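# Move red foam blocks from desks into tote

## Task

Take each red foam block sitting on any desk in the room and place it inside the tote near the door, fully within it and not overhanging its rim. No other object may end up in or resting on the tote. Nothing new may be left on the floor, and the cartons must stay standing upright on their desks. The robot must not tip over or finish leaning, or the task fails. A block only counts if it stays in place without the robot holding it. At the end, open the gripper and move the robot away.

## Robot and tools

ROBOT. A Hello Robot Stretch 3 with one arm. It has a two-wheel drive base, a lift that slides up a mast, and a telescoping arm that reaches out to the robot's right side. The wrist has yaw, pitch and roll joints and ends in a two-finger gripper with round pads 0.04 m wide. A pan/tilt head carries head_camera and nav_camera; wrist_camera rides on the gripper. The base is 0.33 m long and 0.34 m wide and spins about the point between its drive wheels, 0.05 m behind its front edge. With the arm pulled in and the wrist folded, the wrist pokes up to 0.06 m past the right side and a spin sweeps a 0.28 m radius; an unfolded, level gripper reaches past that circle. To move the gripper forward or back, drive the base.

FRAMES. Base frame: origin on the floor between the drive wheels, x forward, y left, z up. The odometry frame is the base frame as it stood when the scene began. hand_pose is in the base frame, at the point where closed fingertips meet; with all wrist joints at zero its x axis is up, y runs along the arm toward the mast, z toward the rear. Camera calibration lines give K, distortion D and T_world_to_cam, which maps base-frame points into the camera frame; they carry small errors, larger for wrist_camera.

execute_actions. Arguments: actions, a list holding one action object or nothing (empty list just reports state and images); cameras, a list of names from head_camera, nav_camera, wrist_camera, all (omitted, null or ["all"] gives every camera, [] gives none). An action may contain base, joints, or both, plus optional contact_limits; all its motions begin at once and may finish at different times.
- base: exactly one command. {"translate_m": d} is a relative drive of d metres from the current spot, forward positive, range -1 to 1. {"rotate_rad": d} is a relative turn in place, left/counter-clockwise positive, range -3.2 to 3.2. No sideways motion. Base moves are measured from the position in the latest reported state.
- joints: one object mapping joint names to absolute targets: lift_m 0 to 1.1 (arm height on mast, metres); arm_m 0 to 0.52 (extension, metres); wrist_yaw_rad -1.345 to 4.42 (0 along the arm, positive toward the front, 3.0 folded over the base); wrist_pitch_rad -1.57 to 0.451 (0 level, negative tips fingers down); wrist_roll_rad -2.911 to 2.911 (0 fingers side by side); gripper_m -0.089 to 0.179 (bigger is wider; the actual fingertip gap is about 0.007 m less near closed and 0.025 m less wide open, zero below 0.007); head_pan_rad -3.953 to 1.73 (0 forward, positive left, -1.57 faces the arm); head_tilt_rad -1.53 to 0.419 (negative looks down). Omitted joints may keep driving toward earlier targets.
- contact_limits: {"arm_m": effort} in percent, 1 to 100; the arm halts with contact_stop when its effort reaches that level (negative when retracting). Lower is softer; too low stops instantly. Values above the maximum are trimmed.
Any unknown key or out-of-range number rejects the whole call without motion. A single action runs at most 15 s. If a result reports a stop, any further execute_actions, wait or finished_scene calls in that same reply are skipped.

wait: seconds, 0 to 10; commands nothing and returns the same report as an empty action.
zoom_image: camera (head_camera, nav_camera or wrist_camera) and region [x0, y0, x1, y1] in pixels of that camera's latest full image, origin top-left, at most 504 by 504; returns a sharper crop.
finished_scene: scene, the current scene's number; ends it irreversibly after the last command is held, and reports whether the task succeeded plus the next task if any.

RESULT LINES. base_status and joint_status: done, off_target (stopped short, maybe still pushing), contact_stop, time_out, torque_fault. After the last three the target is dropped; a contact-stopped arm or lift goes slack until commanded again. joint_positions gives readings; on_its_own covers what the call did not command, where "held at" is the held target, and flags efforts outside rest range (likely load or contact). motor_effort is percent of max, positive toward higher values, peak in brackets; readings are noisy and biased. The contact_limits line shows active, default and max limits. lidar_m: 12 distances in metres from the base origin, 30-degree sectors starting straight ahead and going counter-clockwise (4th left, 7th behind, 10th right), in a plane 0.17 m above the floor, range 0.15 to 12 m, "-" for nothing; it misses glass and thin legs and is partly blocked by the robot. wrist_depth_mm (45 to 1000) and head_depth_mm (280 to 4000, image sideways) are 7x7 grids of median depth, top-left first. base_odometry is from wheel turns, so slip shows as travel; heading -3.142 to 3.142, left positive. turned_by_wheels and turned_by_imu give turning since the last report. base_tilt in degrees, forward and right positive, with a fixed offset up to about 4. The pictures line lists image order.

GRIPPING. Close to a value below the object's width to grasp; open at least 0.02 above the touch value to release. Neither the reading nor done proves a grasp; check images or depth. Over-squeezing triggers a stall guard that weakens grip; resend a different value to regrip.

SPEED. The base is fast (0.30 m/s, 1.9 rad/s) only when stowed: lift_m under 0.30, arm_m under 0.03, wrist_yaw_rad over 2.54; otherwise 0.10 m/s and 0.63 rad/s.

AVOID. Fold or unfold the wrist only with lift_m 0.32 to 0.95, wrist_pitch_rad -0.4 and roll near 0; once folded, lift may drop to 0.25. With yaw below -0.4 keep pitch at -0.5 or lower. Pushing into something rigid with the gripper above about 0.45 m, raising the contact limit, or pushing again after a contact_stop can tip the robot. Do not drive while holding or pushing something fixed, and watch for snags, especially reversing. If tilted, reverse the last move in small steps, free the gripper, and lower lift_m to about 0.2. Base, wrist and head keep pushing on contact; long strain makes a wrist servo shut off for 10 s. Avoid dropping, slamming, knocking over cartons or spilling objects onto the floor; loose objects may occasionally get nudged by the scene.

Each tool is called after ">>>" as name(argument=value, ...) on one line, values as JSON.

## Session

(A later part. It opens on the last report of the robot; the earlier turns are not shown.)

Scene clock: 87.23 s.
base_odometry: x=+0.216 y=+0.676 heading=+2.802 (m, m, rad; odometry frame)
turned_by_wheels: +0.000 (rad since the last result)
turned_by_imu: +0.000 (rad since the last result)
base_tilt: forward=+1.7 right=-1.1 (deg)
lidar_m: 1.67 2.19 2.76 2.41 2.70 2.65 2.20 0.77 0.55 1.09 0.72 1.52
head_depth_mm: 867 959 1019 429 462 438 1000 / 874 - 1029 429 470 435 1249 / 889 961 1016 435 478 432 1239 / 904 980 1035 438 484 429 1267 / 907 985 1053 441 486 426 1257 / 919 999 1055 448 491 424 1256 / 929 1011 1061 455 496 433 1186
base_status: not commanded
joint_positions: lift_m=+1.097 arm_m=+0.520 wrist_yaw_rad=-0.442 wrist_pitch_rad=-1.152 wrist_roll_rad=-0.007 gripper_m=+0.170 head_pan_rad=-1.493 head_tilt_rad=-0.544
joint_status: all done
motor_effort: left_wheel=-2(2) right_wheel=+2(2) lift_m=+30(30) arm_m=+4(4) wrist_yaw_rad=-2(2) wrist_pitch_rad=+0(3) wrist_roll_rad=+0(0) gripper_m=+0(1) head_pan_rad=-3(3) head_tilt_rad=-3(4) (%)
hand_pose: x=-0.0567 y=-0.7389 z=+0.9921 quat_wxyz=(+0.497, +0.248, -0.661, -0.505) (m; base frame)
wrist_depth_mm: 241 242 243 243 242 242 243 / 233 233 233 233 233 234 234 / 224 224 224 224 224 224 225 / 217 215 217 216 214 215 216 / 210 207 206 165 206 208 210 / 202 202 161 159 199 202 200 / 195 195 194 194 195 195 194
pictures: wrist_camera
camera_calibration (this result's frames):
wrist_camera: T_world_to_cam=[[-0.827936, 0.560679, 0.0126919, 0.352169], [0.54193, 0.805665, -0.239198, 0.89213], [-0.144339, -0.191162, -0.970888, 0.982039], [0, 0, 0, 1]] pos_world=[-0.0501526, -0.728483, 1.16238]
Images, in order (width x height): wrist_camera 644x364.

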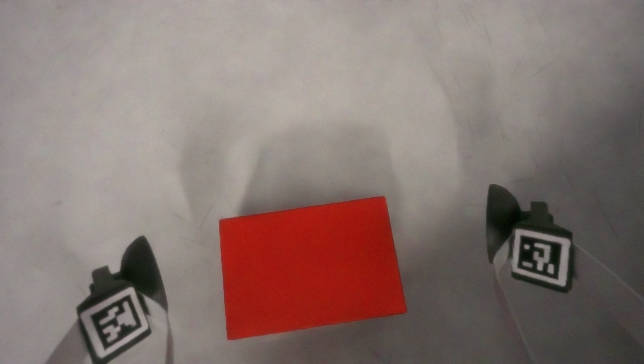

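>>> execute_actions(actions=[{"joints": {"wrist_pitch_rad": -1.2, "lift_m": 1.085, "gripper_m": 0.12}}], cameras=[])

>>> execute_actions(actions=[{"joints": {"gripper_m": 0.06}}], cameras=["wrist_camera"])

Scene clock: 89.73 s.
base_odometry: x=+0.216 y=+0.676 heading=+2.802 (m, m, rad; odometry frame)
turned_by_wheels: +0.000 (rad since the last result)
turned_by_imu: +0.000 (rad since the last result)
base_tilt: forward=+1.7 right=-1.1 (deg)
lidar_m: 1.67 2.19 2.76 2.41 2.70 2.64 2.20 0.77 0.55 1.09 0.72 1.51
head_depth_mm: 876 962 1019 428 462 438 1000 / 883 - 1028 430 470 435 1243 / 894 955 1016 436 478 432 1242 / 898 974 1037 439 484 429 1260 / 908 988 1056 441 487 426 1268 / 918 997 1056 448 493 423 1256 / 926 1011 1064 455 496 433 1190
base_status: not commanded
joint_positions: lift_m=+1.086 arm_m=+0.520 wrist_yaw_rad=-0.442 wrist_pitch_rad=-1.201 wrist_roll_rad=-0.007 gripper_m=+0.120 head_pan_rad=-1.493 head_tilt_rad=-0.544
joint_status: all done
motor_effort: left_wheel=-2(2) right_wheel=+2(2) lift_m=+7(28) arm_m=+4(4) wrist_yaw_rad=-3(3) wrist_pitch_rad=+0(0) wrist_roll_rad=+0(0) gripper_m=+0(83) head_pan_rad=-3(3) head_tilt_rad=-4(3) (%)
hand_pose: x=-0.0516 y=-0.7279 z=+0.9768 quat_wxyz=(+0.484, +0.264, -0.655, -0.517) (m; base frame)
wrist_depth_mm: 216 216 217 218 216 217 218 / 210 209 210 210 211 210 212 / 204 205 204 205 206 206 206 / 199 199 198 154 199 200 200 / 193 193 149 150 151 195 194 / 187 188 145 146 187 187 189 / 183 183 183 183 184 184 184
pictures: none
No camera images: the call's "cameras" was empty. Leave "cameras" out to get every camera's image.

Scene clock: 90.83 s.
base_odometry: x=+0.216 y=+0.676 heading=+2.802 (m, m, rad; odometry frame)
turned_by_wheels: +0.000 (rad since the last result)
turned_by_imu: +0.000 (rad since the last result)
base_tilt: forward=+1.7 right=-1.1 (deg)
lidar_m: 1.67 2.20 2.75 2.40 2.70 2.65 2.20 0.76 0.55 1.09 0.73 1.52
head_depth_mm: 876 958 1018 429 462 438 1001 / 881 - 1027 429 470 435 1245 / 894 957 1016 435 477 432 1239 / 901 978 1044 440 484 429 1271 / 908 988 1050 441 486 426 1263 / 919 996 1056 448 493 423 1255 / 927 1012 1061 455 496 432 1185
base_status: not commanded
joint_positions: lift_m=+1.086 arm_m=+0.520 wrist_yaw_rad=-0.442 wrist_pitch_rad=-1.202 wrist_roll_rad=-0.007 gripper_m=+0.061 head_pan_rad=-1.493 head_tilt_rad=-0.544
joint_status: all done
motor_effort: left_wheel=-2(2) right_wheel=+2(2) lift_m=+7(7) arm_m=+4(4) wrist_yaw_rad=-2(2) wrist_pitch_rad=+0(0) wrist_roll_rad=+0(0) gripper_m=-15(88) head_pan_rad=-4(3) head_tilt_rad=-4(4) (%)
hand_pose: x=-0.0515 y=-0.7278 z=+0.9767 quat_wxyz=(+0.484, +0.264, -0.655, -0.517) (m; base frame)
wrist_depth_mm: 215 216 217 218 217 217 218 / 210 211 211 211 211 211 212 / 202 203 205 204 205 205 206 / 198 198 200 151 198 199 200 / 192 192 148 147 147 194 194 / 186 187 143 143 145 188 189 / 182 182 182 183 183 183 183
pictures: wrist_camera
camera_calibration (this result's frames):
wrist_camera: T_world_to_cam=[[-0.828258, 0.559978, 0.020322, 0.342501], [0.546577, 0.815365, -0.190877, 0.836732], [-0.123457, -0.146988, -0.981404, 1.01345], [0, 0, 0, 1]] pos_world=[-0.0485425, -0.72507, 1.14735]
Images, in order (width x height): wrist_camera 644x364.

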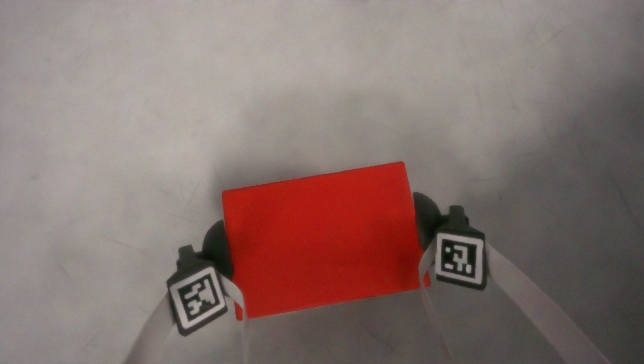

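>>> execute_actions(actions=[{"joints": {"lift_m": 1.098, "wrist_pitch_rad": -0.55, "wrist_yaw_rad": 1.45}}], cameras=["wrist_camera"])

Scene clock: 95.40 s.
base_odometry: x=+0.216 y=+0.676 heading=+2.802 (m, m, rad; odometry frame)
turned_by_wheels: +0.000 (rad since the last result)
turned_by_imu: -0.001 (rad since the last result)
base_tilt: forward=+1.7 right=-1.1 (deg)
lidar_m: 1.67 2.19 2.76 2.41 2.70 2.66 2.20 0.77 0.55 1.09 0.72 1.51
head_depth_mm: 866 957 1019 429 463 438 1004 / 875 - 1031 429 469 436 1246 / 893 957 1046 434 477 432 1240 / 903 964 1041 440 484 429 1267 / 910 985 1038 441 486 426 1259 / 917 995 1047 448 492 423 1248 / 926 1008 1064 455 496 434 1182
base_status: not commanded
joint_positions: lift_m=+1.097 arm_m=+0.520 wrist_yaw_rad=+1.448 wrist_pitch_rad=-0.569 wrist_roll_rad=-0.007 gripper_m=+0.061 head_pan_rad=-1.493 head_tilt_rad=-0.544
joint_status: all done
motor_effort: left_wheel=-2(2) right_wheel=+2(2) lift_m=+31(34) arm_m=+3(4) wrist_yaw_rad=+2(1) wrist_pitch_rad=+6(6) wrist_roll_rad=+0(0) gripper_m=-15(14) head_pan_rad=-3(3) head_tilt_rad=-4(3) (%)
hand_pose: x=+0.1800 y=-0.6898 z=+1.0776 quat_wxyz=(+0.642, +0.597, -0.374, +0.303) (m; base frame)
wrist_depth_mm: - - - - 781 510 383 / - - - - 841 502 400 / - - - 451 434 421 393 / 419 411 396 151 353 355 343 / 174 343 148 147 147 308 299 / 166 223 143 144 145 266 264 / 159 204 256 252 247 240 235
pictures: wrist_camera
camera_calibration (this result's frames):
wrist_camera: T_world_to_cam=[[-0.25444, -0.964298, -0.0734151, -0.5428], [-0.646931, 0.226143, -0.728244, 1.08596], [0.718847, -0.1378, -0.681374, 0.678076], [0, 0, 0, 1]] pos_world=[0.0770002, -0.675566, 1.21302]
Images, in order (width x height): wrist_camera 644x364.

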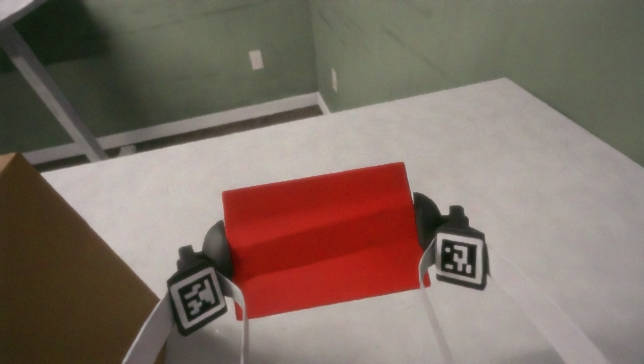

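>>> execute_actions(actions=[{"joints": {"wrist_pitch_rad": -0.87, "wrist_yaw_rad": 1.75}}], cameras=["wrist_camera"])

Scene clock: 99.80 s.
base_odometry: x=+0.216 y=+0.676 heading=+2.802 (m, m, rad; odometry frame)
turned_by_wheels: +0.000 (rad since the last result)
turned_by_imu: -0.001 (rad since the last result)
base_tilt: forward=+1.7 right=-1.1 (deg)
lidar_m: 1.68 2.19 2.76 2.40 2.70 2.64 2.20 0.77 0.55 1.09 0.72 1.52
head_depth_mm: 869 955 1022 428 463 438 1002 / 878 - 1028 429 470 435 1252 / 892 963 518 435 477 432 1240 / 901 969 1035 440 485 429 1266 / 911 992 1052 441 486 427 1264 / 916 999 1052 448 492 423 1252 / 930 1010 1062 455 495 433 1180
base_status: not commanded
joint_positions: lift_m=+1.097 arm_m=+0.520 wrist_yaw_rad=+1.748 wrist_pitch_rad=-0.879 wrist_roll_rad=-0.007 gripper_m=+0.061 head_pan_rad=-1.493 head_tilt_rad=-0.544
joint_status: all done
motor_effort: left_wheel=-2(2) right_wheel=+2(2) lift_m=+31(31) arm_m=+3(4) wrist_yaw_rad=+3(2) wrist_pitch_rad=+3(5) wrist_roll_rad=+0(0) gripper_m=-14(15) head_pan_rad=-4(3) head_tilt_rad=-4(3) (%)
hand_pose: x=+0.1214 y=-0.6394 z=+1.0233 quat_wxyz=(+0.642, +0.682, -0.177, +0.300) (m; base frame)
wrist_depth_mm: 112 148 371 360 352 350 342 / 112 147 321 322 316 312 307 / 112 149 269 292 286 284 279 / 113 149 222 151 257 259 254 / 113 149 148 147 147 238 236 / 114 142 144 144 145 218 218 / 114 142 210 209 208 204 204
pictures: wrist_camera
camera_calibration (this result's frames):
wrist_camera: T_world_to_cam=[[0.0259194, -0.999243, -0.0290017, -0.614929], [-0.871982, -0.0084123, -0.489465, 0.630103], [0.488851, 0.0379756, -0.871541, 1.02505], [0, 0, 0, 1]] pos_world=[0.0642823, -0.64809, 1.18395]
Images, in order (width x height): wrist_camera 644x364.

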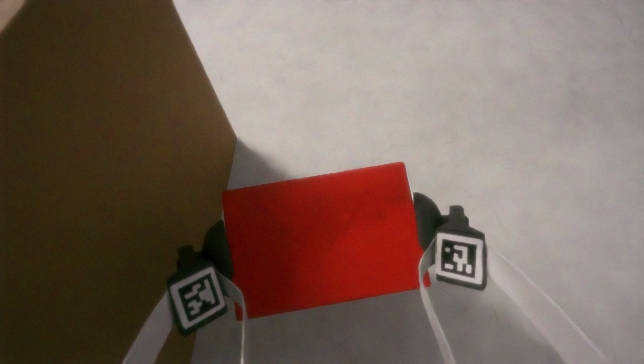

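>>> execute_actions(actions=[{"joints": {"wrist_pitch_rad": 0.0, "wrist_yaw_rad": 1.5}}], cameras=[])

>>> execute_actions(actions=[{"joints": {"arm_m": 0.0, "head_pan_rad": -1.0, "head_tilt_rad": -0.7}}], cameras=["nav_camera"])

Scene clock: 106.63 s.
base_odometry: x=+0.216 y=+0.676 heading=+2.802 (m, m, rad; odometry frame)
turned_by_wheels: +0.000 (rad since the last result)
turned_by_imu: -0.001 (rad since the last result)
base_tilt: forward=+1.7 right=-1.1 (deg)
lidar_m: 1.67 2.20 2.76 2.40 2.71 2.65 2.20 0.77 0.55 1.09 0.73 1.52
head_depth_mm: 865 960 1016 429 462 438 1002 / 877 980 1033 429 470 435 1244 / 891 949 1037 435 478 432 1243 / 899 972 1041 439 484 429 1261 / 912 974 1052 441 487 426 1260 / 920 971 1054 448 492 424 1247 / 926 1002 1061 455 495 433 1189
base_status: not commanded
joint_positions: lift_m=+1.097 arm_m=+0.520 wrist_yaw_rad=+1.502 wrist_pitch_rad=-0.025 wrist_roll_rad=-0.007 gripper_m=+0.061 head_pan_rad=-1.493 head_tilt_rad=-0.544
joint_status: all done
motor_effort: left_wheel=-2(1) right_wheel=+2(2) lift_m=+31(31) arm_m=+3(3) wrist_yaw_rad=-3(6) wrist_pitch_rad=+8(8) wrist_roll_rad=+0(0) gripper_m=-14(16) head_pan_rad=-3(3) head_tilt_rad=-4(4) (%)
hand_pose: x=+0.2336 y=-0.6823 z=+1.2056 quat_wxyz=(+0.525, +0.487, -0.509, +0.478) (m; base frame)
wrist_depth_mm: - - - - 881 556 403 / - - - - 928 567 415 / - - - - - 595 427 / - - - 151 824 608 438 / - - 148 147 147 618 452 / - - 143 144 145 554 449 / - - - 455 437 410 388
pictures: none
No camera images: the call's "cameras" was empty. Leave "cameras" out to get every camera's image.

Scene clock: 111.63 s.
base_odometry: x=+0.216 y=+0.676 heading=+2.802 (m, m, rad; odometry frame)
turned_by_wheels: +0.000 (rad since the last result)
turned_by_imu: -0.001 (rad since the last result)
base_tilt: forward=+1.7 right=-1.1 (deg)
lidar_m: 1.67 2.19 2.77 2.41 2.70 2.65 2.20 0.77 0.55 1.09 0.72 1.52
head_depth_mm: - - - - - - 1218 / - - - - - 1360 1212 / - - - - - 1351 1205 / 1081 1200 1239 - 474 1312 1191 / 1162 1295 1416 - 1587 1413 1184 / 1238 1379 1607 587 1680 1398 1185 / 1351 1468 - 1921 1690 1393 1180
base_status: not commanded
joint_positions: lift_m=+1.097 arm_m=+0.001 wrist_yaw_rad=+1.501 wrist_pitch_rad=-0.024 wrist_roll_rad=-0.007 gripper_m=+0.061 head_pan_rad=-1.007 head_tilt_rad=-0.691
joint_status: all done
motor_effort: left_wheel=-2(2) right_wheel=+2(2) lift_m=+31(31) arm_m=-4(5) wrist_yaw_rad=-1(3) wrist_pitch_rad=+8(8) wrist_roll_rad=+0(0) gripper_m=-15(15) head_pan_rad=+4(36) head_tilt_rad=-6(23) (%)
hand_pose: x=+0.2336 y=-0.1634 z=+1.2057 quat_wxyz=(+0.525, +0.487, -0.509, +0.478) (m; base frame)
wrist_depth_mm: - - - - - - 891 / - - - - - - 918 / - - - - - - 937 / - - - 151 - - 980 / - - 148 148 148 - - / - - 144 144 144 - 494 / - - - - - 410 396
pictures: nav_camera (sideways: a quarter turn counterclockwise sets it upright)
camera_calibration (this result's frames):
nav_camera: T_world_to_cam=[[0.385979, -0.508985, 0.769386, -0.964567], [-0.803718, -0.594932, 0.00962703, 0.0443494], [0.452832, -0.622085, -0.638712, 0.783244], [0, 0, 0, 1]] pos_world=[0.0532685, 0.0226799, 1.24196]
Images, in order (width x height): nav_camera 672x504.

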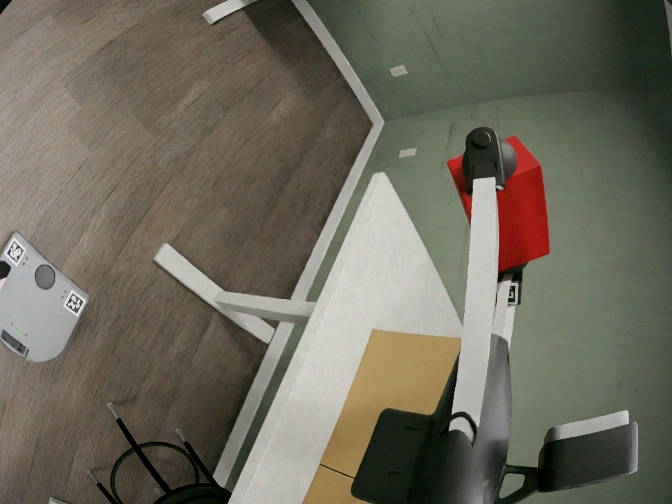

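>>> execute_actions(actions=[{"base": {"rotate_rad": 1.776}, "joints": {"lift_m": 0.76, "wrist_pitch_rad": -0.4, "head_pan_rad": 0.0, "head_tilt_rad": -0.6}}], cameras=["nav_camera"])

>>> execute_actions(actions=[{"base": {"translate_m": 0.47}, "joints": {"lift_m": 0.28, "wrist_yaw_rad": 3.0}}], cameras=["nav_camera", "head_camera"])

Scene clock: 118.50 s.
base_odometry: x=+0.216 y=+0.676 heading=-1.706 (m, m, rad; odometry frame)
turned_by_wheels: +1.776 (rad since the last result)
turned_by_imu: +1.811 (rad since the last result)
base_tilt: forward=+1.7 right=-1.1 (deg)
lidar_m: 2.40 2.65 2.20 2.41 0.55 0.56 0.72 0.73 2.02 1.67 2.24 2.65
head_depth_mm: 2129 2322 2531 2550 1916 1523 1269 / 2181 2382 2633 2525 1905 1520 1265 / 2206 2421 2664 2412 1889 1504 1254 / 2252 2408 2727 2496 1859 1504 1249 / 2291 2508 2791 2445 1846 1494 1252 / 2311 2495 2802 2443 1839 1479 1238 / 2453 2702 3018 2390 1822 1478 1234
base_status: done
joint_positions: lift_m=+0.761 arm_m=+0.001 wrist_yaw_rad=+1.501 wrist_pitch_rad=-0.417 wrist_roll_rad=-0.007 gripper_m=+0.061 head_pan_rad=-0.007 head_tilt_rad=-0.606
joint_status: all done
motor_effort: left_wheel=-2(5) right_wheel=+2(6) lift_m=+8(27) arm_m=-4(4) wrist_yaw_rad=-2(2) wrist_pitch_rad=+5(8) wrist_roll_rad=+0(0) gripper_m=-15(16) head_pan_rad=+4(44) head_tilt_rad=+4(19) (%)
hand_pose: x=+0.2026 y=-0.1613 z=+0.7736 quat_wxyz=(+0.608, +0.577, -0.404, +0.367) (m; base frame)
wrist_depth_mm: - - - - - - - / - - - - - - - / - - - - - - - / - - - 151 - - - / - - 148 147 148 - - / - - 143 144 145 982 940 / - 956 911 903 886 844 822
pictures: nav_camera (sideways: a quarter turn counterclockwise sets it upright)
camera_calibration (this result's frames):
nav_camera: T_world_to_cam=[[0.569134, 0.0501073, 0.820717, -1.0326], [0.0650469, -0.997757, 0.0158088, 0.0310006], [0.819668, 0.0443878, -0.571116, 0.693072], [0, 0, 0, 1]] pos_world=[0.0175815, 0.0519079, 1.24281]
Images, in order (width x height): nav_camera 672x504.

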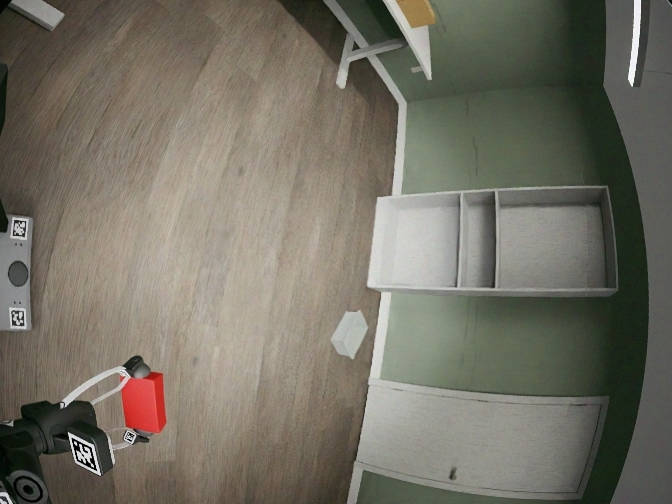

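Scene clock: 124.47 s.
base_odometry: x=+0.153 y=+0.211 heading=-1.706 (m, m, rad; odometry frame)
turned_by_wheels: +0.000 (rad since the last result)
turned_by_imu: -0.003 (rad since the last result)
base_tilt: forward=+1.7 right=-1.1 (deg)
lidar_m: 1.93 2.21 2.32 2.09 1.34 0.94 1.19 1.75 1.76 2.23 2.05 2.20
head_depth_mm: 1758 1915 2098 2292 1918 1535 1273 / 1792 1958 2154 2318 1844 1528 1260 / 1806 2004 2229 2389 1876 1515 1257 / 1849 2013 2218 2289 1862 1496 1258 / 1884 2083 2299 2281 1856 1491 1247 / 1936 2103 2360 2338 1839 1492 1239 / 1880 2057 2422 2333 1824 1469 1231
base_status: done
joint_positions: lift_m=+0.281 arm_m=+0.001 wrist_yaw_rad=+2.999 wrist_pitch_rad=-0.417 wrist_roll_rad=-0.007 gripper_m=+0.061 head_pan_rad=-0.007 head_tilt_rad=-0.605
joint_status: all done
motor_effort: left_wheel=-1(5) right_wheel=+2(8) lift_m=+8(8) arm_m=-4(4) wrist_yaw_rad=+2(4) wrist_pitch_rad=+5(6) wrist_roll_rad=+0(0) gripper_m=-15(15) head_pan_rad=+4(4) head_tilt_rad=+3(4) (%)
hand_pose: x=+0.0108 y=+0.0767 z=+0.2936 quat_wxyz=(+0.195, +0.698, +0.098, +0.682) (m; base frame)
wrist_depth_mm: - - - - - - - / - - - - - - - / - - - 937 878 834 757 / 825 778 741 152 642 650 619 / 661 632 147 148 148 538 512 / 541 530 143 143 145 449 443 / 458 - - - 410 399 388
pictures: head_camera (sideways: a quarter turn clockwise sets it upright), nav_camera (sideways: a quarter turn counterclockwise sets it upright)
camera_calibration (this result's frames):
head_camera: T_world_to_cam=[[-0.522013, -0.0733899, -0.849774, 1.13057], [-0.0693427, 0.996645, -0.0434772, 0.0620006], [0.850114, 0.0362299, -0.525351, 0.640976], [0, 0, 0, 1]] pos_world=[0.0495672, -0.00204299, 1.30016]
nav_camera: T_world_to_cam=[[0.568146, 0.0501308, 0.821399, -1.03348], [0.065057, -0.997755, 0.0158953, 0.0308878], [0.820352, 0.0444069, -0.570132, 0.691787], [0, 0, 0, 1]] pos_world=[0.0176509, 0.0519077, 1.24282]
Images, in order (width x height): head_camera 896x504, nav_camera 672x504.

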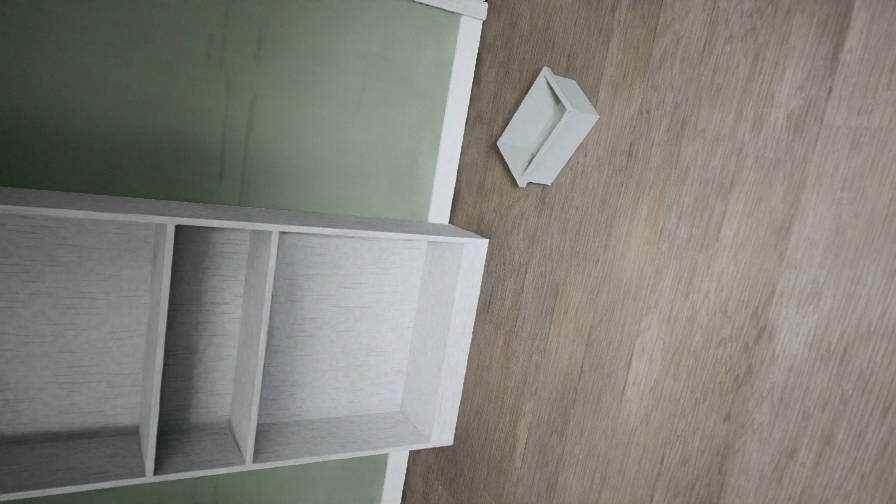

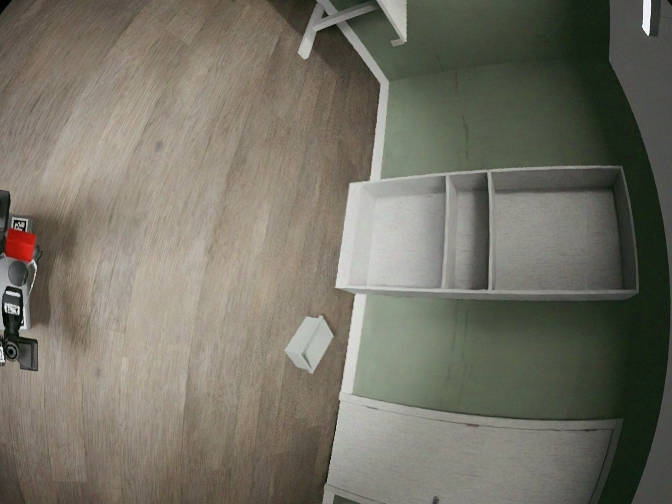

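>>> zoom_image(camera="head_camera", region=[470, 40, 630, 200])

Region (470, 40, 630, 200) of head_camera's 896x504 image, scaled by 3.150, with more detail than that image has.

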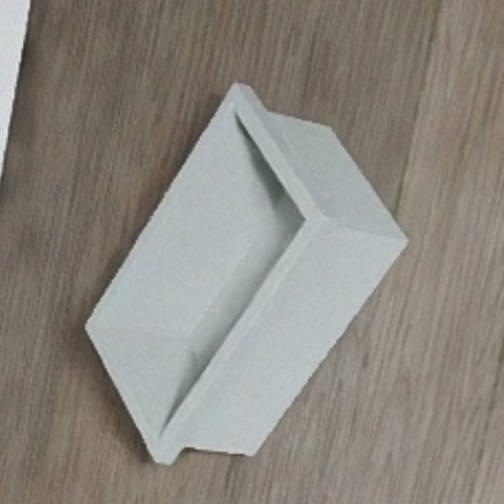

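>>> execute_actions(actions=[{"base": {"translate_m": 1.0}, "joints": {"lift_m": 0.294, "head_pan_rad": -0.55, "head_tilt_rad": -1.0}}], cameras=["head_camera"])

Scene clock: 142.70 s.
base_odometry: x=+0.018 y=-0.780 heading=-1.706 (m, m, rad; odometry frame)
turned_by_wheels: +0.000 (rad since the last result)
turned_by_imu: -0.005 (rad since the last result)
base_tilt: forward=+1.7 right=-1.1 (deg)
lidar_m: 0.92 1.30 2.23 1.88 2.61 1.94 1.91 2.85 2.29 1.99 1.43 1.22
head_depth_mm: 1218 1456 1756 1593 1400 1235 1102 / 1189 1401 1715 1597 1391 1230 1120 / 1159 1368 1655 1599 1359 1223 1114 / 1132 1321 1609 1593 1373 1222 1099 / 1097 1283 1539 1594 1354 1214 1101 / 1064 1241 1479 1584 1377 1217 1092 / 1037 1200 1371 1432 1376 1221 1090
base_status: done
joint_positions: lift_m=+0.293 arm_m=+0.001 wrist_yaw_rad=+2.999 wrist_pitch_rad=-0.417 wrist_roll_rad=-0.007 gripper_m=+0.061 head_pan_rad=-0.543 head_tilt_rad=-0.988
joint_status: all done
motor_effort: left_wheel=-1(6) right_wheel=+1(8) lift_m=+31(33) arm_m=-4(3) wrist_yaw_rad=+2(2) wrist_pitch_rad=+6(6) wrist_roll_rad=+0(0) gripper_m=-15(16) head_pan_rad=-3(39) head_tilt_rad=-7(39) (%)
hand_pose: x=+0.0107 y=+0.0767 z=+0.3061 quat_wxyz=(+0.195, +0.698, +0.098, +0.682) (m; base frame)
wrist_depth_mm: - - - - - - - / - - - - - - 972 / - - - 944 898 831 788 / 852 779 760 151 664 669 641 / 680 642 147 147 147 544 529 / 559 556 143 143 145 458 456 / 479 479 - - 427 406 401
pictures: head_camera (sideways: a quarter turn clockwise sets it upright)
camera_calibration (this result's frames):
head_camera: T_world_to_cam=[[-0.725866, 0.34837, -0.593091, 0.797273], [0.440469, 0.89769, -0.0117913, 0.0176253], [0.528304, -0.269797, -0.805049, 1.00674], [0, 0, 0, 1]] pos_world=[0.0390854, -0.0219525, 1.28354]
Images, in order (width x height): head_camera 896x504.

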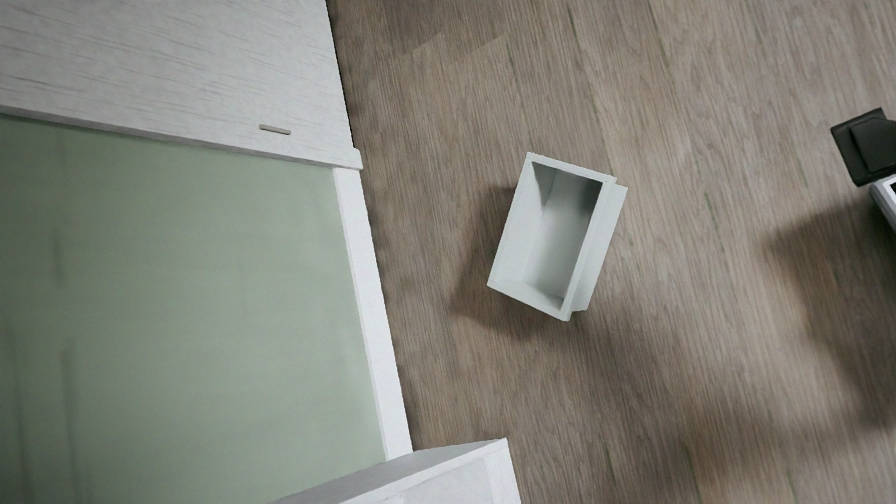

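>>> execute_actions(actions=[{"base": {"translate_m": 0.07}, "joints": {"lift_m": 0.345}}], cameras=[])

>>> execute_actions(actions=[{"base": {"translate_m": 0.326}, "joints": {"wrist_yaw_rad": 0.44, "arm_m": 0.219, "head_pan_rad": -1.3, "head_tilt_rad": -1.2}}], cameras=[])

>>> execute_actions(actions=[{"base": {"rotate_rad": 0.305}, "joints": {"wrist_pitch_rad": -1.2, "lift_m": 0.28}}], cameras=["wrist_camera", "head_camera"])

Scene clock: 154.23 s.
base_odometry: x=+0.009 y=-0.850 heading=-1.706 (m, m, rad; odometry frame)
turned_by_wheels: +0.000 (rad since the last result)
turned_by_imu: -0.001 (rad since the last result)
base_tilt: forward=+1.7 right=-1.2 (deg)
lidar_m: 0.85 1.23 2.11 1.86 2.58 2.01 2.26 2.92 2.34 2.00 1.35 1.15
head_depth_mm: 1145 1361 1696 1613 1398 1234 1102 / 1118 1320 1622 1611 1390 1231 1117 / 1098 1291 1582 1593 1351 1225 1116 / 1063 1245 1506 1591 1351 1230 1099 / 1033 1210 1453 1588 1381 1220 1096 / 1006 1165 1395 1564 1379 1213 1094 / 977 1132 1291 1391 1371 1217 1092
base_status: done
joint_positions: lift_m=+0.344 arm_m=+0.001 wrist_yaw_rad=+2.999 wrist_pitch_rad=-0.417 wrist_roll_rad=-0.007 gripper_m=+0.061 head_pan_rad=-0.543 head_tilt_rad=-0.989
joint_status: all done
motor_effort: left_wheel=-1(6) right_wheel=+1(8) lift_m=+31(30) arm_m=-3(3) wrist_yaw_rad=+1(0) wrist_pitch_rad=+6(6) wrist_roll_rad=+0(0) gripper_m=-15(15) head_pan_rad=-3(4) head_tilt_rad=-6(7) (%)
hand_pose: x=+0.0107 y=+0.0767 z=+0.3571 quat_wxyz=(+0.195, +0.698, +0.098, +0.682) (m; base frame)
wrist_depth_mm: - - - - - - - / - - - - - - 960 / - - - - - 937 869 / 952 888 853 151 730 745 714 / 756 730 146 147 147 624 588 / 624 601 143 143 145 517 507 / 529 517 - - 479 453 442
pictures: none
No camera images: the call's "cameras" was empty. Leave "cameras" out to get every camera's image.

Scene clock: 158.67 s.
base_odometry: x=-0.035 y=-1.173 heading=-1.706 (m, m, rad; odometry frame)
turned_by_wheels: +0.000 (rad since the last result)
turned_by_imu: -0.002 (rad since the last result)
base_tilt: forward=+1.7 right=-1.1 (deg)
lidar_m: 0.52 0.87 0.99 1.82 2.51 2.32 2.30 2.57 2.10 1.85 0.99 0.83
head_depth_mm: 1964 1732 1560 1395 1283 1179 1095 / 1966 1740 1552 1421 1276 1168 - / 1884 1732 1556 1284 1265 1204 - / 1565 1711 1540 1404 1276 1207 - / 1311 1561 1545 1398 1263 1174 1102 / 1134 1312 1506 1405 1275 1169 1093 / 1004 1144 1335 1386 1277 1174 1088
base_status: done
joint_positions: lift_m=+0.344 arm_m=+0.219 wrist_yaw_rad=+0.442 wrist_pitch_rad=-0.417 wrist_roll_rad=-0.007 gripper_m=+0.061 head_pan_rad=-1.293 head_tilt_rad=-1.186
joint_status: all done
motor_effort: left_wheel=-1(3) right_wheel=+1(6) lift_m=+31(31) arm_m=+3(4) wrist_yaw_rad=-2(2) wrist_pitch_rad=+6(6) wrist_roll_rad=+0(0) gripper_m=-14(15) head_pan_rad=-4(46) head_tilt_rad=-9(30) (%)
hand_pose: x=+0.0745 y=-0.5667 z=+0.3571 quat_wxyz=(+0.710, +0.295, -0.640, +0.009) (m; base frame)
wrist_depth_mm: 521 631 819 - - - - / 553 653 852 - - - - / 572 683 896 - - 919 887 / 587 702 846 152 739 741 720 / 597 691 148 147 147 614 592 / 591 621 143 143 145 516 513 / 529 521 493 488 473 456 445
pictures: none
No camera images: the call's "cameras" was empty. Leave "cameras" out to get every camera's image.

Scene clock: 160.13 s.
base_odometry: x=-0.035 y=-1.173 heading=-1.401 (m, m, rad; odometry frame)
turned_by_wheels: +0.305 (rad since the last result)
turned_by_imu: +0.311 (rad since the last result)
base_tilt: forward=+1.6 right=-1.0 (deg)
lidar_m: 0.81 1.00 1.83 2.31 3.04 2.31 2.59 2.58 2.10 0.38 0.86 0.53
head_depth_mm: 1519 1739 1553 1401 1283 1181 1091 / 1328 1659 1554 1408 1238 1180 - / 1179 1487 1555 1413 1239 1201 - / 1065 1316 1532 1401 1260 1199 - / 991 1189 1471 1404 1278 1176 1101 / 909 1074 1306 1400 1269 1175 1092 / 837 978 1169 1358 1246 1170 1090
base_status: done
joint_positions: lift_m=+0.281 arm_m=+0.219 wrist_yaw_rad=+0.441 wrist_pitch_rad=-1.202 wrist_roll_rad=-0.007 gripper_m=+0.061 head_pan_rad=-1.293 head_tilt_rad=-1.186
joint_status: all done
motor_effort: left_wheel=-1(5) right_wheel=+2(7) lift_m=+8(32) arm_m=+4(4) wrist_yaw_rad=-2(2) wrist_pitch_rad=+0(6) wrist_roll_rad=+0(0) gripper_m=-14(15) head_pan_rad=-4(4) head_tilt_rad=-9(10) (%)
hand_pose: x=+0.0082 y=-0.4270 z=+0.1717 quat_wxyz=(+0.658, +0.519, -0.479, -0.261) (m; base frame)
wrist_depth_mm: 378 378 376 379 375 381 378 / 367 368 364 369 364 365 367 / 355 355 241 244 242 354 358 / 232 279 311 151 227 347 348 / 231 304 148 147 147 338 336 / 223 278 143 145 145 325 329 / 219 263 314 288 250 272 318
pictures: head_camera (sideways: a quarter turn clockwise sets it upright), wrist_camera
camera_calibration (this result's frames):
head_camera: T_world_to_cam=[[-0.321298, 0.846452, -0.424602, 0.575321], [0.933984, 0.357273, 0.00548287, -0.00787508], [0.15634, -0.39481, -0.905363, 1.13939], [0, 0, 0, 1]] pos_world=[0.0140726, -0.0343268, 1.27589]
wrist_camera: T_world_to_cam=[[-0.958416, -0.284648, 0.0203352, -0.119672], [-0.283194, 0.939889, -0.190813, 0.465181], [0.0352017, -0.188637, -0.981416, 0.255902], [0, 0, 0, 1]] pos_world=[0.00803231, -0.42301, 0.342342]
Images, in order (width x height): head_camera 896x504, wrist_camera 644x364.

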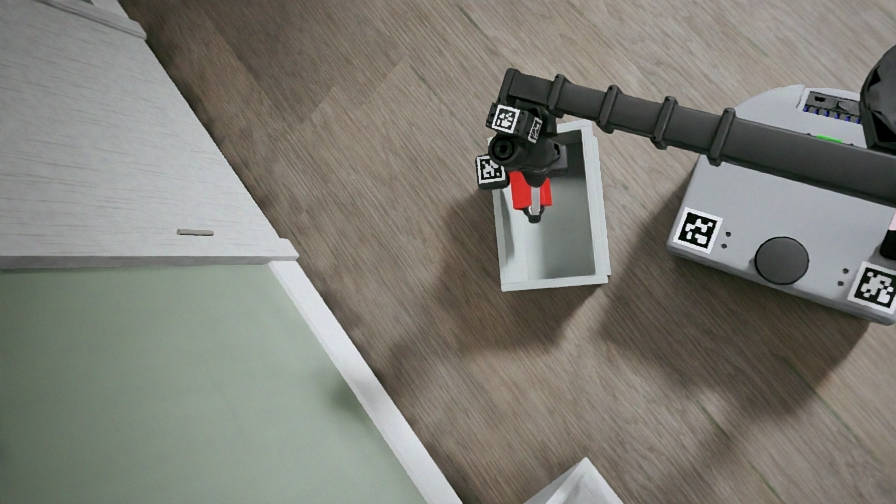

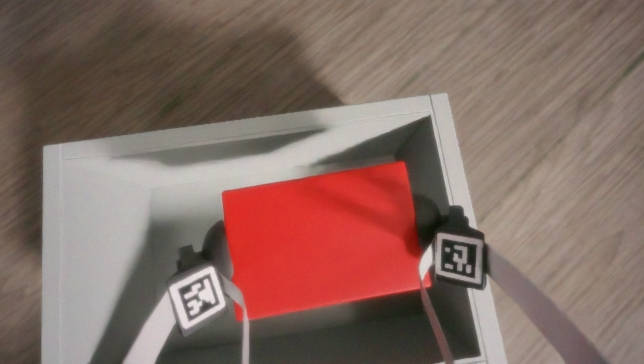

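>>> execute_actions(actions=[{"joints": {"lift_m": 0.141}}], cameras=[])

>>> execute_actions(actions=[{"joints": {"gripper_m": 0.125}}], cameras=["wrist_camera"])

Scene clock: 165.47 s.
base_odometry: x=-0.035 y=-1.173 heading=-1.401 (m, m, rad; odometry frame)
turned_by_wheels: +0.000 (rad since the last result)
turned_by_imu: -0.001 (rad since the last result)
base_tilt: forward=+1.7 right=-1.1 (deg)
lidar_m: 0.81 1.00 1.83 2.31 3.04 2.32 2.59 2.57 2.10 1.15 0.86 0.52
head_depth_mm: 1524 1728 1542 1405 1283 1181 1089 / 1327 1653 1556 1399 1276 1178 - / 1177 1486 1541 1404 1247 1208 - / 1064 1311 1528 1402 1253 1205 - / 989 1190 1465 1402 1280 1173 1100 / 907 1073 1309 1399 1272 1176 1085 / 838 973 1168 1363 1241 1173 1083
base_status: not commanded
joint_positions: lift_m=+0.142 arm_m=+0.219 wrist_yaw_rad=+0.441 wrist_pitch_rad=-1.203 wrist_roll_rad=-0.007 gripper_m=+0.061 head_pan_rad=-1.293 head_tilt_rad=-1.186
joint_status: all done
motor_effort: left_wheel=-2(1) right_wheel=+2(2) lift_m=+8(5) arm_m=+3(4) wrist_yaw_rad=-2(2) wrist_pitch_rad=+1(1) wrist_roll_rad=+0(0) gripper_m=-14(15) head_pan_rad=-3(3) head_tilt_rad=-9(10) (%)
hand_pose: x=+0.0081 y=-0.4267 z=+0.0326 quat_wxyz=(+0.658, +0.519, -0.478, -0.261) (m; base frame)
wrist_depth_mm: 103 106 112 119 127 128 97 / 130 136 146 157 172 144 100 / 178 189 208 208 209 149 102 / 201 203 202 152 201 155 105 / 196 197 148 147 147 151 108 / 190 192 144 143 145 170 110 / 186 187 186 188 187 177 108
pictures: none
No camera images: the call's "cameras" was empty. Leave "cameras" out to get every camera's image.

Scene clock: 166.60 s.
base_odometry: x=-0.035 y=-1.173 heading=-1.401 (m, m, rad; odometry frame)
turned_by_wheels: +0.000 (rad since the last result)
turned_by_imu: +0.000 (rad since the last result)
base_tilt: forward=+1.7 right=-1.0 (deg)
lidar_m: 0.81 0.99 1.82 2.31 3.03 2.31 2.59 2.57 2.09 1.16 0.86 0.52
head_depth_mm: 1515 1741 1553 1412 1275 1173 1088 / 1326 1662 1556 1404 1278 1178 - / 1181 1491 1550 1403 1249 1206 - / 1066 1312 1525 1404 1251 1199 - / 989 1188 1467 1397 1273 1173 1097 / 907 1072 1312 1397 1279 1171 1087 / 835 976 1168 1361 1250 1173 1092
base_status: not commanded
joint_positions: lift_m=+0.142 arm_m=+0.219 wrist_yaw_rad=+0.441 wrist_pitch_rad=-1.203 wrist_roll_rad=-0.007 gripper_m=+0.125 head_pan_rad=-1.293 head_tilt_rad=-1.186
joint_status: all done
motor_effort: left_wheel=-1(1) right_wheel=+2(2) lift_m=+8(8) arm_m=+4(3) wrist_yaw_rad=-2(2) wrist_pitch_rad=+1(1) wrist_roll_rad=+0(0) gripper_m=+0(80) head_pan_rad=-4(3) head_tilt_rad=-8(9) (%)
hand_pose: x=+0.0081 y=-0.4267 z=+0.0326 quat_wxyz=(+0.658, +0.519, -0.478, -0.261) (m; base frame)
wrist_depth_mm: 103 106 112 119 127 128 97 / 130 136 147 158 172 144 100 / 177 188 205 207 209 149 102 / 201 203 203 203 202 154 105 / 195 197 154 153 154 142 108 / 191 192 151 149 190 170 107 / 187 186 186 187 188 171 108
pictures: wrist_camera
camera_calibration (this result's frames):
wrist_camera: T_world_to_cam=[[-0.958407, -0.284668, 0.0205143, -0.116903], [-0.283288, 0.940092, -0.189669, 0.438408], [0.0347074, -0.187591, -0.981634, 0.119911], [0, 0, 0, 1]] pos_world=[0.00799339, -0.422928, 0.203259]
Images, in order (width x height): wrist_camera 644x364.

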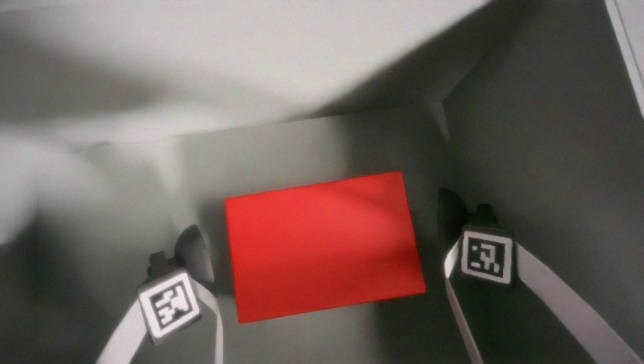

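>>> execute_actions(actions=[{"joints": {"lift_m": 0.255, "head_pan_rad": 0.0, "head_tilt_rad": -0.5}}], cameras=[])

>>> execute_actions(actions=[{"base": {"rotate_rad": 1.45}, "joints": {"lift_m": 0.335, "arm_m": 0.0, "wrist_pitch_rad": -0.4, "wrist_yaw_rad": 3.0, "gripper_m": 0.03}}], cameras=[])

>>> execute_actions(actions=[{"base": {"rotate_rad": 0.505}, "joints": {"lift_m": 0.29}}], cameras=["nav_camera"])

Scene clock: 177.67 s.
base_odometry: x=-0.035 y=-1.173 heading=-1.401 (m, m, rad; odometry frame)
turned_by_wheels: +0.000 (rad since the last result)
turned_by_imu: -0.001 (rad since the last result)
base_tilt: forward=+1.7 right=-1.1 (deg)
lidar_m: 0.81 0.99 1.83 2.31 3.04 2.32 2.59 2.57 2.09 1.16 0.86 0.52
head_depth_mm: 631 671 714 541 611 903 1035 / 665 707 759 618 849 680 989 / 701 750 798 655 873 746 1145 / 742 797 840 694 868 1129 1203 / 786 849 878 1003 855 1235 1223 / 837 905 923 1069 895 1360 1213 / 892 959 909 1081 964 1316 1241
base_status: not commanded
joint_positions: lift_m=+0.254 arm_m=+0.219 wrist_yaw_rad=+0.441 wrist_pitch_rad=-1.203 wrist_roll_rad=-0.007 gripper_m=+0.125 head_pan_rad=-0.007 head_tilt_rad=-0.508
joint_status: all done
motor_effort: left_wheel=-1(1) right_wheel=+2(2) lift_m=+30(34) arm_m=+4(3) wrist_yaw_rad=-2(3) wrist_pitch_rad=+1(1) wrist_roll_rad=+0(0) gripper_m=-1(0) head_pan_rad=+4(48) head_tilt_rad=+5(49) (%)
hand_pose: x=+0.0081 y=-0.4267 z=+0.1452 quat_wxyz=(+0.658, +0.519, -0.478, -0.261) (m; base frame)
wrist_depth_mm: 347 347 349 351 347 350 349 / 338 338 338 341 338 336 338 / 269 210 214 236 236 327 329 / 220 280 315 314 303 319 321 / 214 300 305 265 306 310 312 / 208 259 298 295 298 216 300 / 202 282 291 286 245 202 295
pictures: none
No camera images: the call's "cameras" was empty. Leave "cameras" out to get every camera's image.

Scene clock: 180.97 s.
base_odometry: x=-0.035 y=-1.173 heading=+0.049 (m, m, rad; odometry frame)
turned_by_wheels: +1.450 (rad since the last result)
turned_by_imu: +1.479 (rad since the last result)
base_tilt: forward=+1.7 right=-1.2 (deg)
lidar_m: 1.81 2.37 2.30 2.59 2.71 2.09 1.30 0.89 0.52 0.53 1.00 2.23
head_depth_mm: 1817 1945 2055 2228 2174 1657 1363 / 1899 2010 2136 1925 2057 1662 1352 / 1984 2120 2148 2471 2139 1650 1340 / 2056 2249 1779 2579 2099 1633 1328 / 2157 2357 1870 2730 2097 1623 1328 / 2296 2486 1954 2734 2055 1603 1313 / 2430 2642 2773 2852 2058 1600 1308
base_status: done
joint_positions: lift_m=+0.334 arm_m=+0.001 wrist_yaw_rad=+2.998 wrist_pitch_rad=-0.417 wrist_roll_rad=-0.007 gripper_m=+0.030 head_pan_rad=-0.007 head_tilt_rad=-0.508
joint_status: all done
motor_effort: left_wheel=-2(6) right_wheel=+2(8) lift_m=+30(32) arm_m=-4(4) wrist_yaw_rad=+3(7) wrist_pitch_rad=+6(6) wrist_roll_rad=+0(0) gripper_m=+0(82) head_pan_rad=+4(4) head_tilt_rad=+5(6) (%)
hand_pose: x=+0.0109 y=+0.0767 z=+0.3471 quat_wxyz=(+0.196, +0.698, +0.097, +0.682) (m; base frame)
wrist_depth_mm: - - - - - - - / - - - - - - - / - - - - 982 916 863 / 939 875 845 806 762 734 710 / 753 715 700 648 635 602 577 / 617 587 - 539 517 517 501 / 516 505 - - 462 448 438
pictures: none
No camera images: the call's "cameras" was empty. Leave "cameras" out to get every camera's image.

Scene clock: 182.67 s.
base_odometry: x=-0.035 y=-1.173 heading=+0.554 (m, m, rad; odometry frame)
turned_by_wheels: +0.505 (rad since the last result)
turned_by_imu: +0.514 (rad since the last result)
base_tilt: forward=+1.8 right=-1.1 (deg)
lidar_m: 2.37 2.32 2.60 2.58 2.52 1.31 0.89 0.55 0.52 0.99 2.23 1.83
head_depth_mm: 2345 2424 1931 2606 2202 1671 1360 / 2550 2678 2678 2742 2155 1668 1354 / 2869 2992 3167 3012 2130 1656 1341 / 2989 3222 3510 2988 2127 1637 1327 / 2802 3014 3308 2970 2099 1632 1320 / 2625 2831 3057 2928 2071 1613 1319 / 2490 2657 2880 2871 2057 1614 1317
base_status: done
joint_positions: lift_m=+0.291 arm_m=+0.001 wrist_yaw_rad=+2.998 wrist_pitch_rad=-0.417 wrist_roll_rad=-0.007 gripper_m=+0.030 head_pan_rad=-0.007 head_tilt_rad=-0.507
joint_status: all done
motor_effort: left_wheel=-1(8) right_wheel=+2(8) lift_m=+8(28) arm_m=-4(3) wrist_yaw_rad=+2(2) wrist_pitch_rad=+6(6) wrist_roll_rad=+0(0) gripper_m=+1(1) head_pan_rad=+4(4) head_tilt_rad=+4(5) (%)
hand_pose: x=+0.0108 y=+0.0767 z=+0.3036 quat_wxyz=(+0.196, +0.698, +0.097, +0.682) (m; base frame)
wrist_depth_mm: - - - - - - - / - - - - - - - / - - - 938 881 847 783 / 861 790 769 724 688 670 635 / 683 643 643 587 582 552 527 / 559 529 - - 469 465 450 / 380 475 - - 420 407 396
pictures: nav_camera (sideways: a quarter turn counterclockwise sets it upright)
camera_calibration (this result's frames):
nav_camera: T_world_to_cam=[[0.485231, 0.0506704, 0.872917, -1.10015], [0.0630812, -0.997747, 0.0228513, 0.0218415], [0.872108, 0.0439764, -0.487334, 0.583745], [0, 0, 0, 1]] pos_world=[0.023363, 0.0518666, 1.24432]
Images, in order (width x height): nav_camera 672x504.

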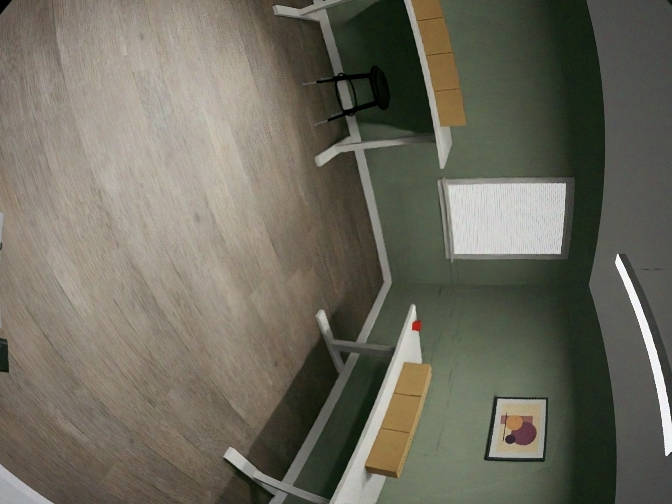

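Path is clear. Fast drive.

>>> execute_actions(actions=[{"base": {"translate_m": 1.0}, "joints": {"head_pan_rad": -0.5, "head_tilt_rad": -0.55}}], cameras=["head_camera"])

Scene clock: 188.20 s.
base_odometry: x=+0.815 y=-0.647 heading=+0.554 (m, m, rad; odometry frame)
turned_by_wheels: +0.000 (rad since the last result)
turned_by_imu: -0.004 (rad since the last result)
base_tilt: forward=+1.7 right=-1.1 (deg)
lidar_m: 2.07 1.66 1.55 2.15 3.10 2.63 1.76 1.42 1.34 1.29 1.28 1.40
head_depth_mm: 1311 1425 1525 1030 1013 1609 1320 / 1361 1481 1584 1071 1828 1611 1311 / 1440 1558 1667 1125 1871 1583 1303 / 1525 1641 1742 1176 1949 1574 1301 / 1597 1735 1867 1293 1837 1571 1297 / 1686 1836 2014 1359 1974 1554 1284 / 1777 1957 2167 2386 1964 1546 1276
base_status: done
joint_positions: lift_m=+0.291 arm_m=+0.001 wrist_yaw_rad=+2.999 wrist_pitch_rad=-0.417 wrist_roll_rad=-0.007 gripper_m=+0.030 head_pan_rad=-0.493 head_tilt_rad=-0.544
joint_status: all done
motor_effort: left_wheel=-1(6) right_wheel=+1(9) lift_m=+8(8) arm_m=-3(4) wrist_yaw_rad=+2(2) wrist_pitch_rad=+6(6) wrist_roll_rad=+0(0) gripper_m=-1(1) head_pan_rad=-4(37) head_tilt_rad=-3(12) (%)
hand_pose: x=+0.0107 y=+0.0767 z=+0.3036 quat_wxyz=(+0.195, +0.698, +0.098, +0.682) (m; base frame)
wrist_depth_mm: - - - - - - - / - - - - - - - / - - - 960 884 817 791 / 843 792 750 737 683 653 649 / 673 633 633 595 575 542 533 / 554 535 - - 465 469 456 / 477 476 - - 421 403 397
pictures: head_camera (sideways: a quarter turn clockwise sets it upright)
camera_calibration (this result's frames):
head_camera: T_world_to_cam=[[-0.449386, 0.153986, -0.879966, 1.1695], [0.406687, 0.912303, -0.0480444, 0.0650464], [0.795398, -0.379462, -0.4726, 0.572674], [0, 0, 0, 1]] pos_world=[0.0435989, -0.0221208, 1.30289]
Images, in order (width x height): head_camera 896x504.

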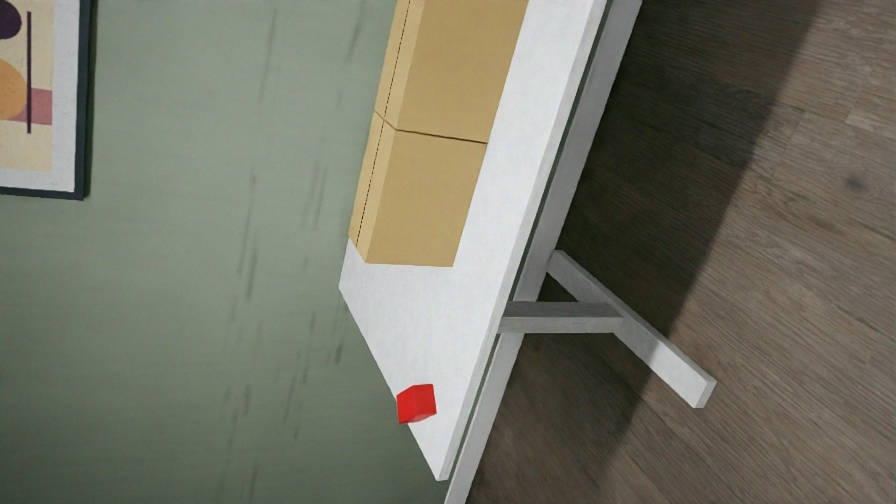

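>>> zoom_image(camera="head_camera", region=[330, 230, 500, 500])

Region (330, 230, 500, 500) of head_camera's 896x504 image, scaled by 1.867, with more detail than that image has; it fills the left 317 columns of this view, and the rest is white.

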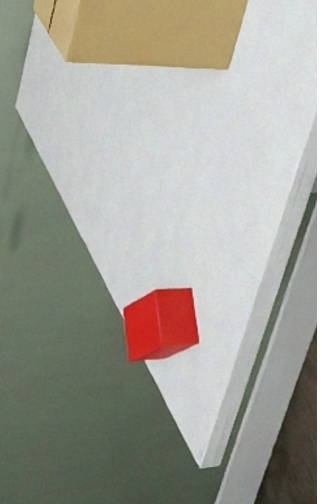

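>>> execute_actions(actions=[{"base": {"translate_m": 0.44}}], cameras=[])

>>> execute_actions(actions=[{"base": {"translate_m": 0.51}, "joints": {"lift_m": 0.86, "head_pan_rad": -1.2, "head_tilt_rad": -0.75}}], cameras=["head_camera"])

Scene clock: 213.03 s.
base_odometry: x=+1.190 y=-0.415 heading=+0.554 (m, m, rad; odometry frame)
turned_by_wheels: +0.000 (rad since the last result)
turned_by_imu: -0.003 (rad since the last result)
base_tilt: forward=+1.7 right=-1.1 (deg)
lidar_m: 1.72 1.77 1.35 1.48 3.38 3.04 1.85 1.67 2.00 1.22 1.36 1.00
head_depth_mm: 1086 1189 1269 1290 798 750 1325 / 1154 1242 1334 1282 838 792 1316 / 1209 1300 1405 1269 912 1457 1310 / 1263 1374 1477 1255 905 1422 1297 / 1333 1440 1583 1696 900 1571 1256 / 1395 1531 1679 1876 1782 1563 1289 / 1482 1632 1801 2001 1976 1554 1280
base_status: done
joint_positions: lift_m=+0.291 arm_m=+0.001 wrist_yaw_rad=+2.999 wrist_pitch_rad=-0.417 wrist_roll_rad=-0.007 gripper_m=+0.030 head_pan_rad=-0.493 head_tilt_rad=-0.544
joint_status: not commanded
motor_effort: left_wheel=-1(5) right_wheel=+1(8) lift_m=+8(8) arm_m=-3(4) wrist_yaw_rad=+1(1) wrist_pitch_rad=+5(6) wrist_roll_rad=+0(0) gripper_m=-1(1) head_pan_rad=-4(3) head_tilt_rad=-2(3) (%)
hand_pose: x=+0.0107 y=+0.0767 z=+0.3036 quat_wxyz=(+0.195, +0.698, +0.098, +0.682) (m; base frame)
wrist_depth_mm: - - - - - - - / - - - - - - - / - - - 949 869 839 793 / 833 801 750 731 690 664 641 / 664 639 636 586 576 542 526 / 556 527 - - 464 471 457 / 480 474 - - 423 406 399
pictures: none
No camera images: the call's "cameras" was empty. Leave "cameras" out to get every camera's image.

Scene clock: 219.27 s.
base_odometry: x=+1.623 y=-0.147 heading=+0.554 (m, m, rad; odometry frame)
turned_by_wheels: +0.000 (rad since the last result)
turned_by_imu: -0.003 (rad since the last result)
base_tilt: forward=+1.6 right=-1.1 (deg)
lidar_m: 1.33 1.36 1.11 1.14 3.23 3.45 2.36 2.10 1.37 1.14 0.61 1.06
head_depth_mm: 952 1081 1178 636 682 618 - / 933 1054 1157 638 676 628 - / 910 1029 1124 915 714 628 - / 893 999 1104 909 728 609 1105 / 872 979 1086 899 725 606 1073 / 854 954 1058 897 721 575 551 / 835 933 1036 918 716 582 538
base_status: done
joint_positions: lift_m=+0.859 arm_m=+0.001 wrist_yaw_rad=+2.999 wrist_pitch_rad=-0.417 wrist_roll_rad=-0.007 gripper_m=+0.030 head_pan_rad=-1.193 head_tilt_rad=-0.741
joint_status: all done
motor_effort: left_wheel=-1(7) right_wheel=+1(7) lift_m=+31(30) arm_m=-4(3) wrist_yaw_rad=+1(0) wrist_pitch_rad=+6(6) wrist_roll_rad=+0(0) gripper_m=+0(0) head_pan_rad=-3(46) head_tilt_rad=-6(26) (%)
hand_pose: x=+0.0107 y=+0.0767 z=+0.8722 quat_wxyz=(+0.195, +0.698, +0.098, +0.682) (m; base frame)
wrist_depth_mm: - - - - - - - / - - - - - - - / - - - - - - - / - - - - - - - / - - - - - - - / - - - - - - - / - - - - 952 947 934
pictures: head_camera (sideways: a quarter turn clockwise sets it upright)
camera_calibration (this result's frames):
head_camera: T_world_to_cam=[[-0.304561, 0.55869, -0.771432, 1.0271], [0.895859, 0.44313, -0.032759, 0.0421521], [0.323543, -0.701071, -0.635468, 0.787446], [0, 0, 0, 1]] pos_world=[0.0202816, -0.0404567, 1.29412]
Images, in order (width x height): head_camera 896x504.

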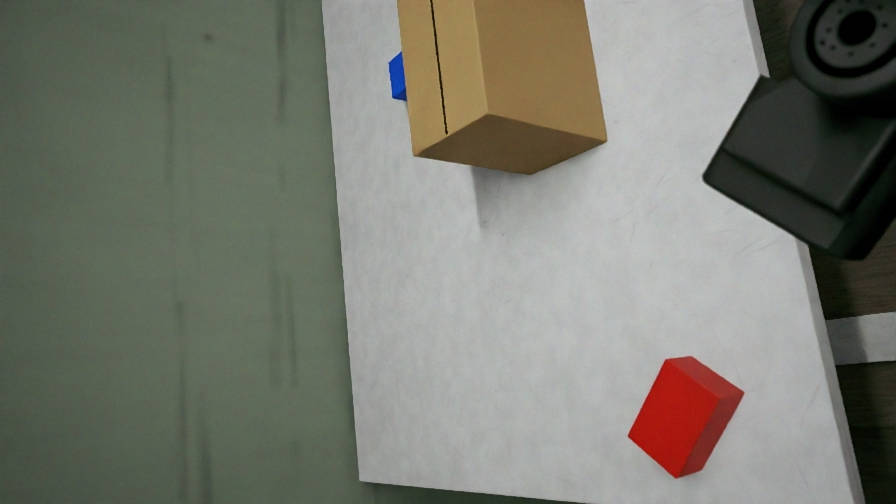

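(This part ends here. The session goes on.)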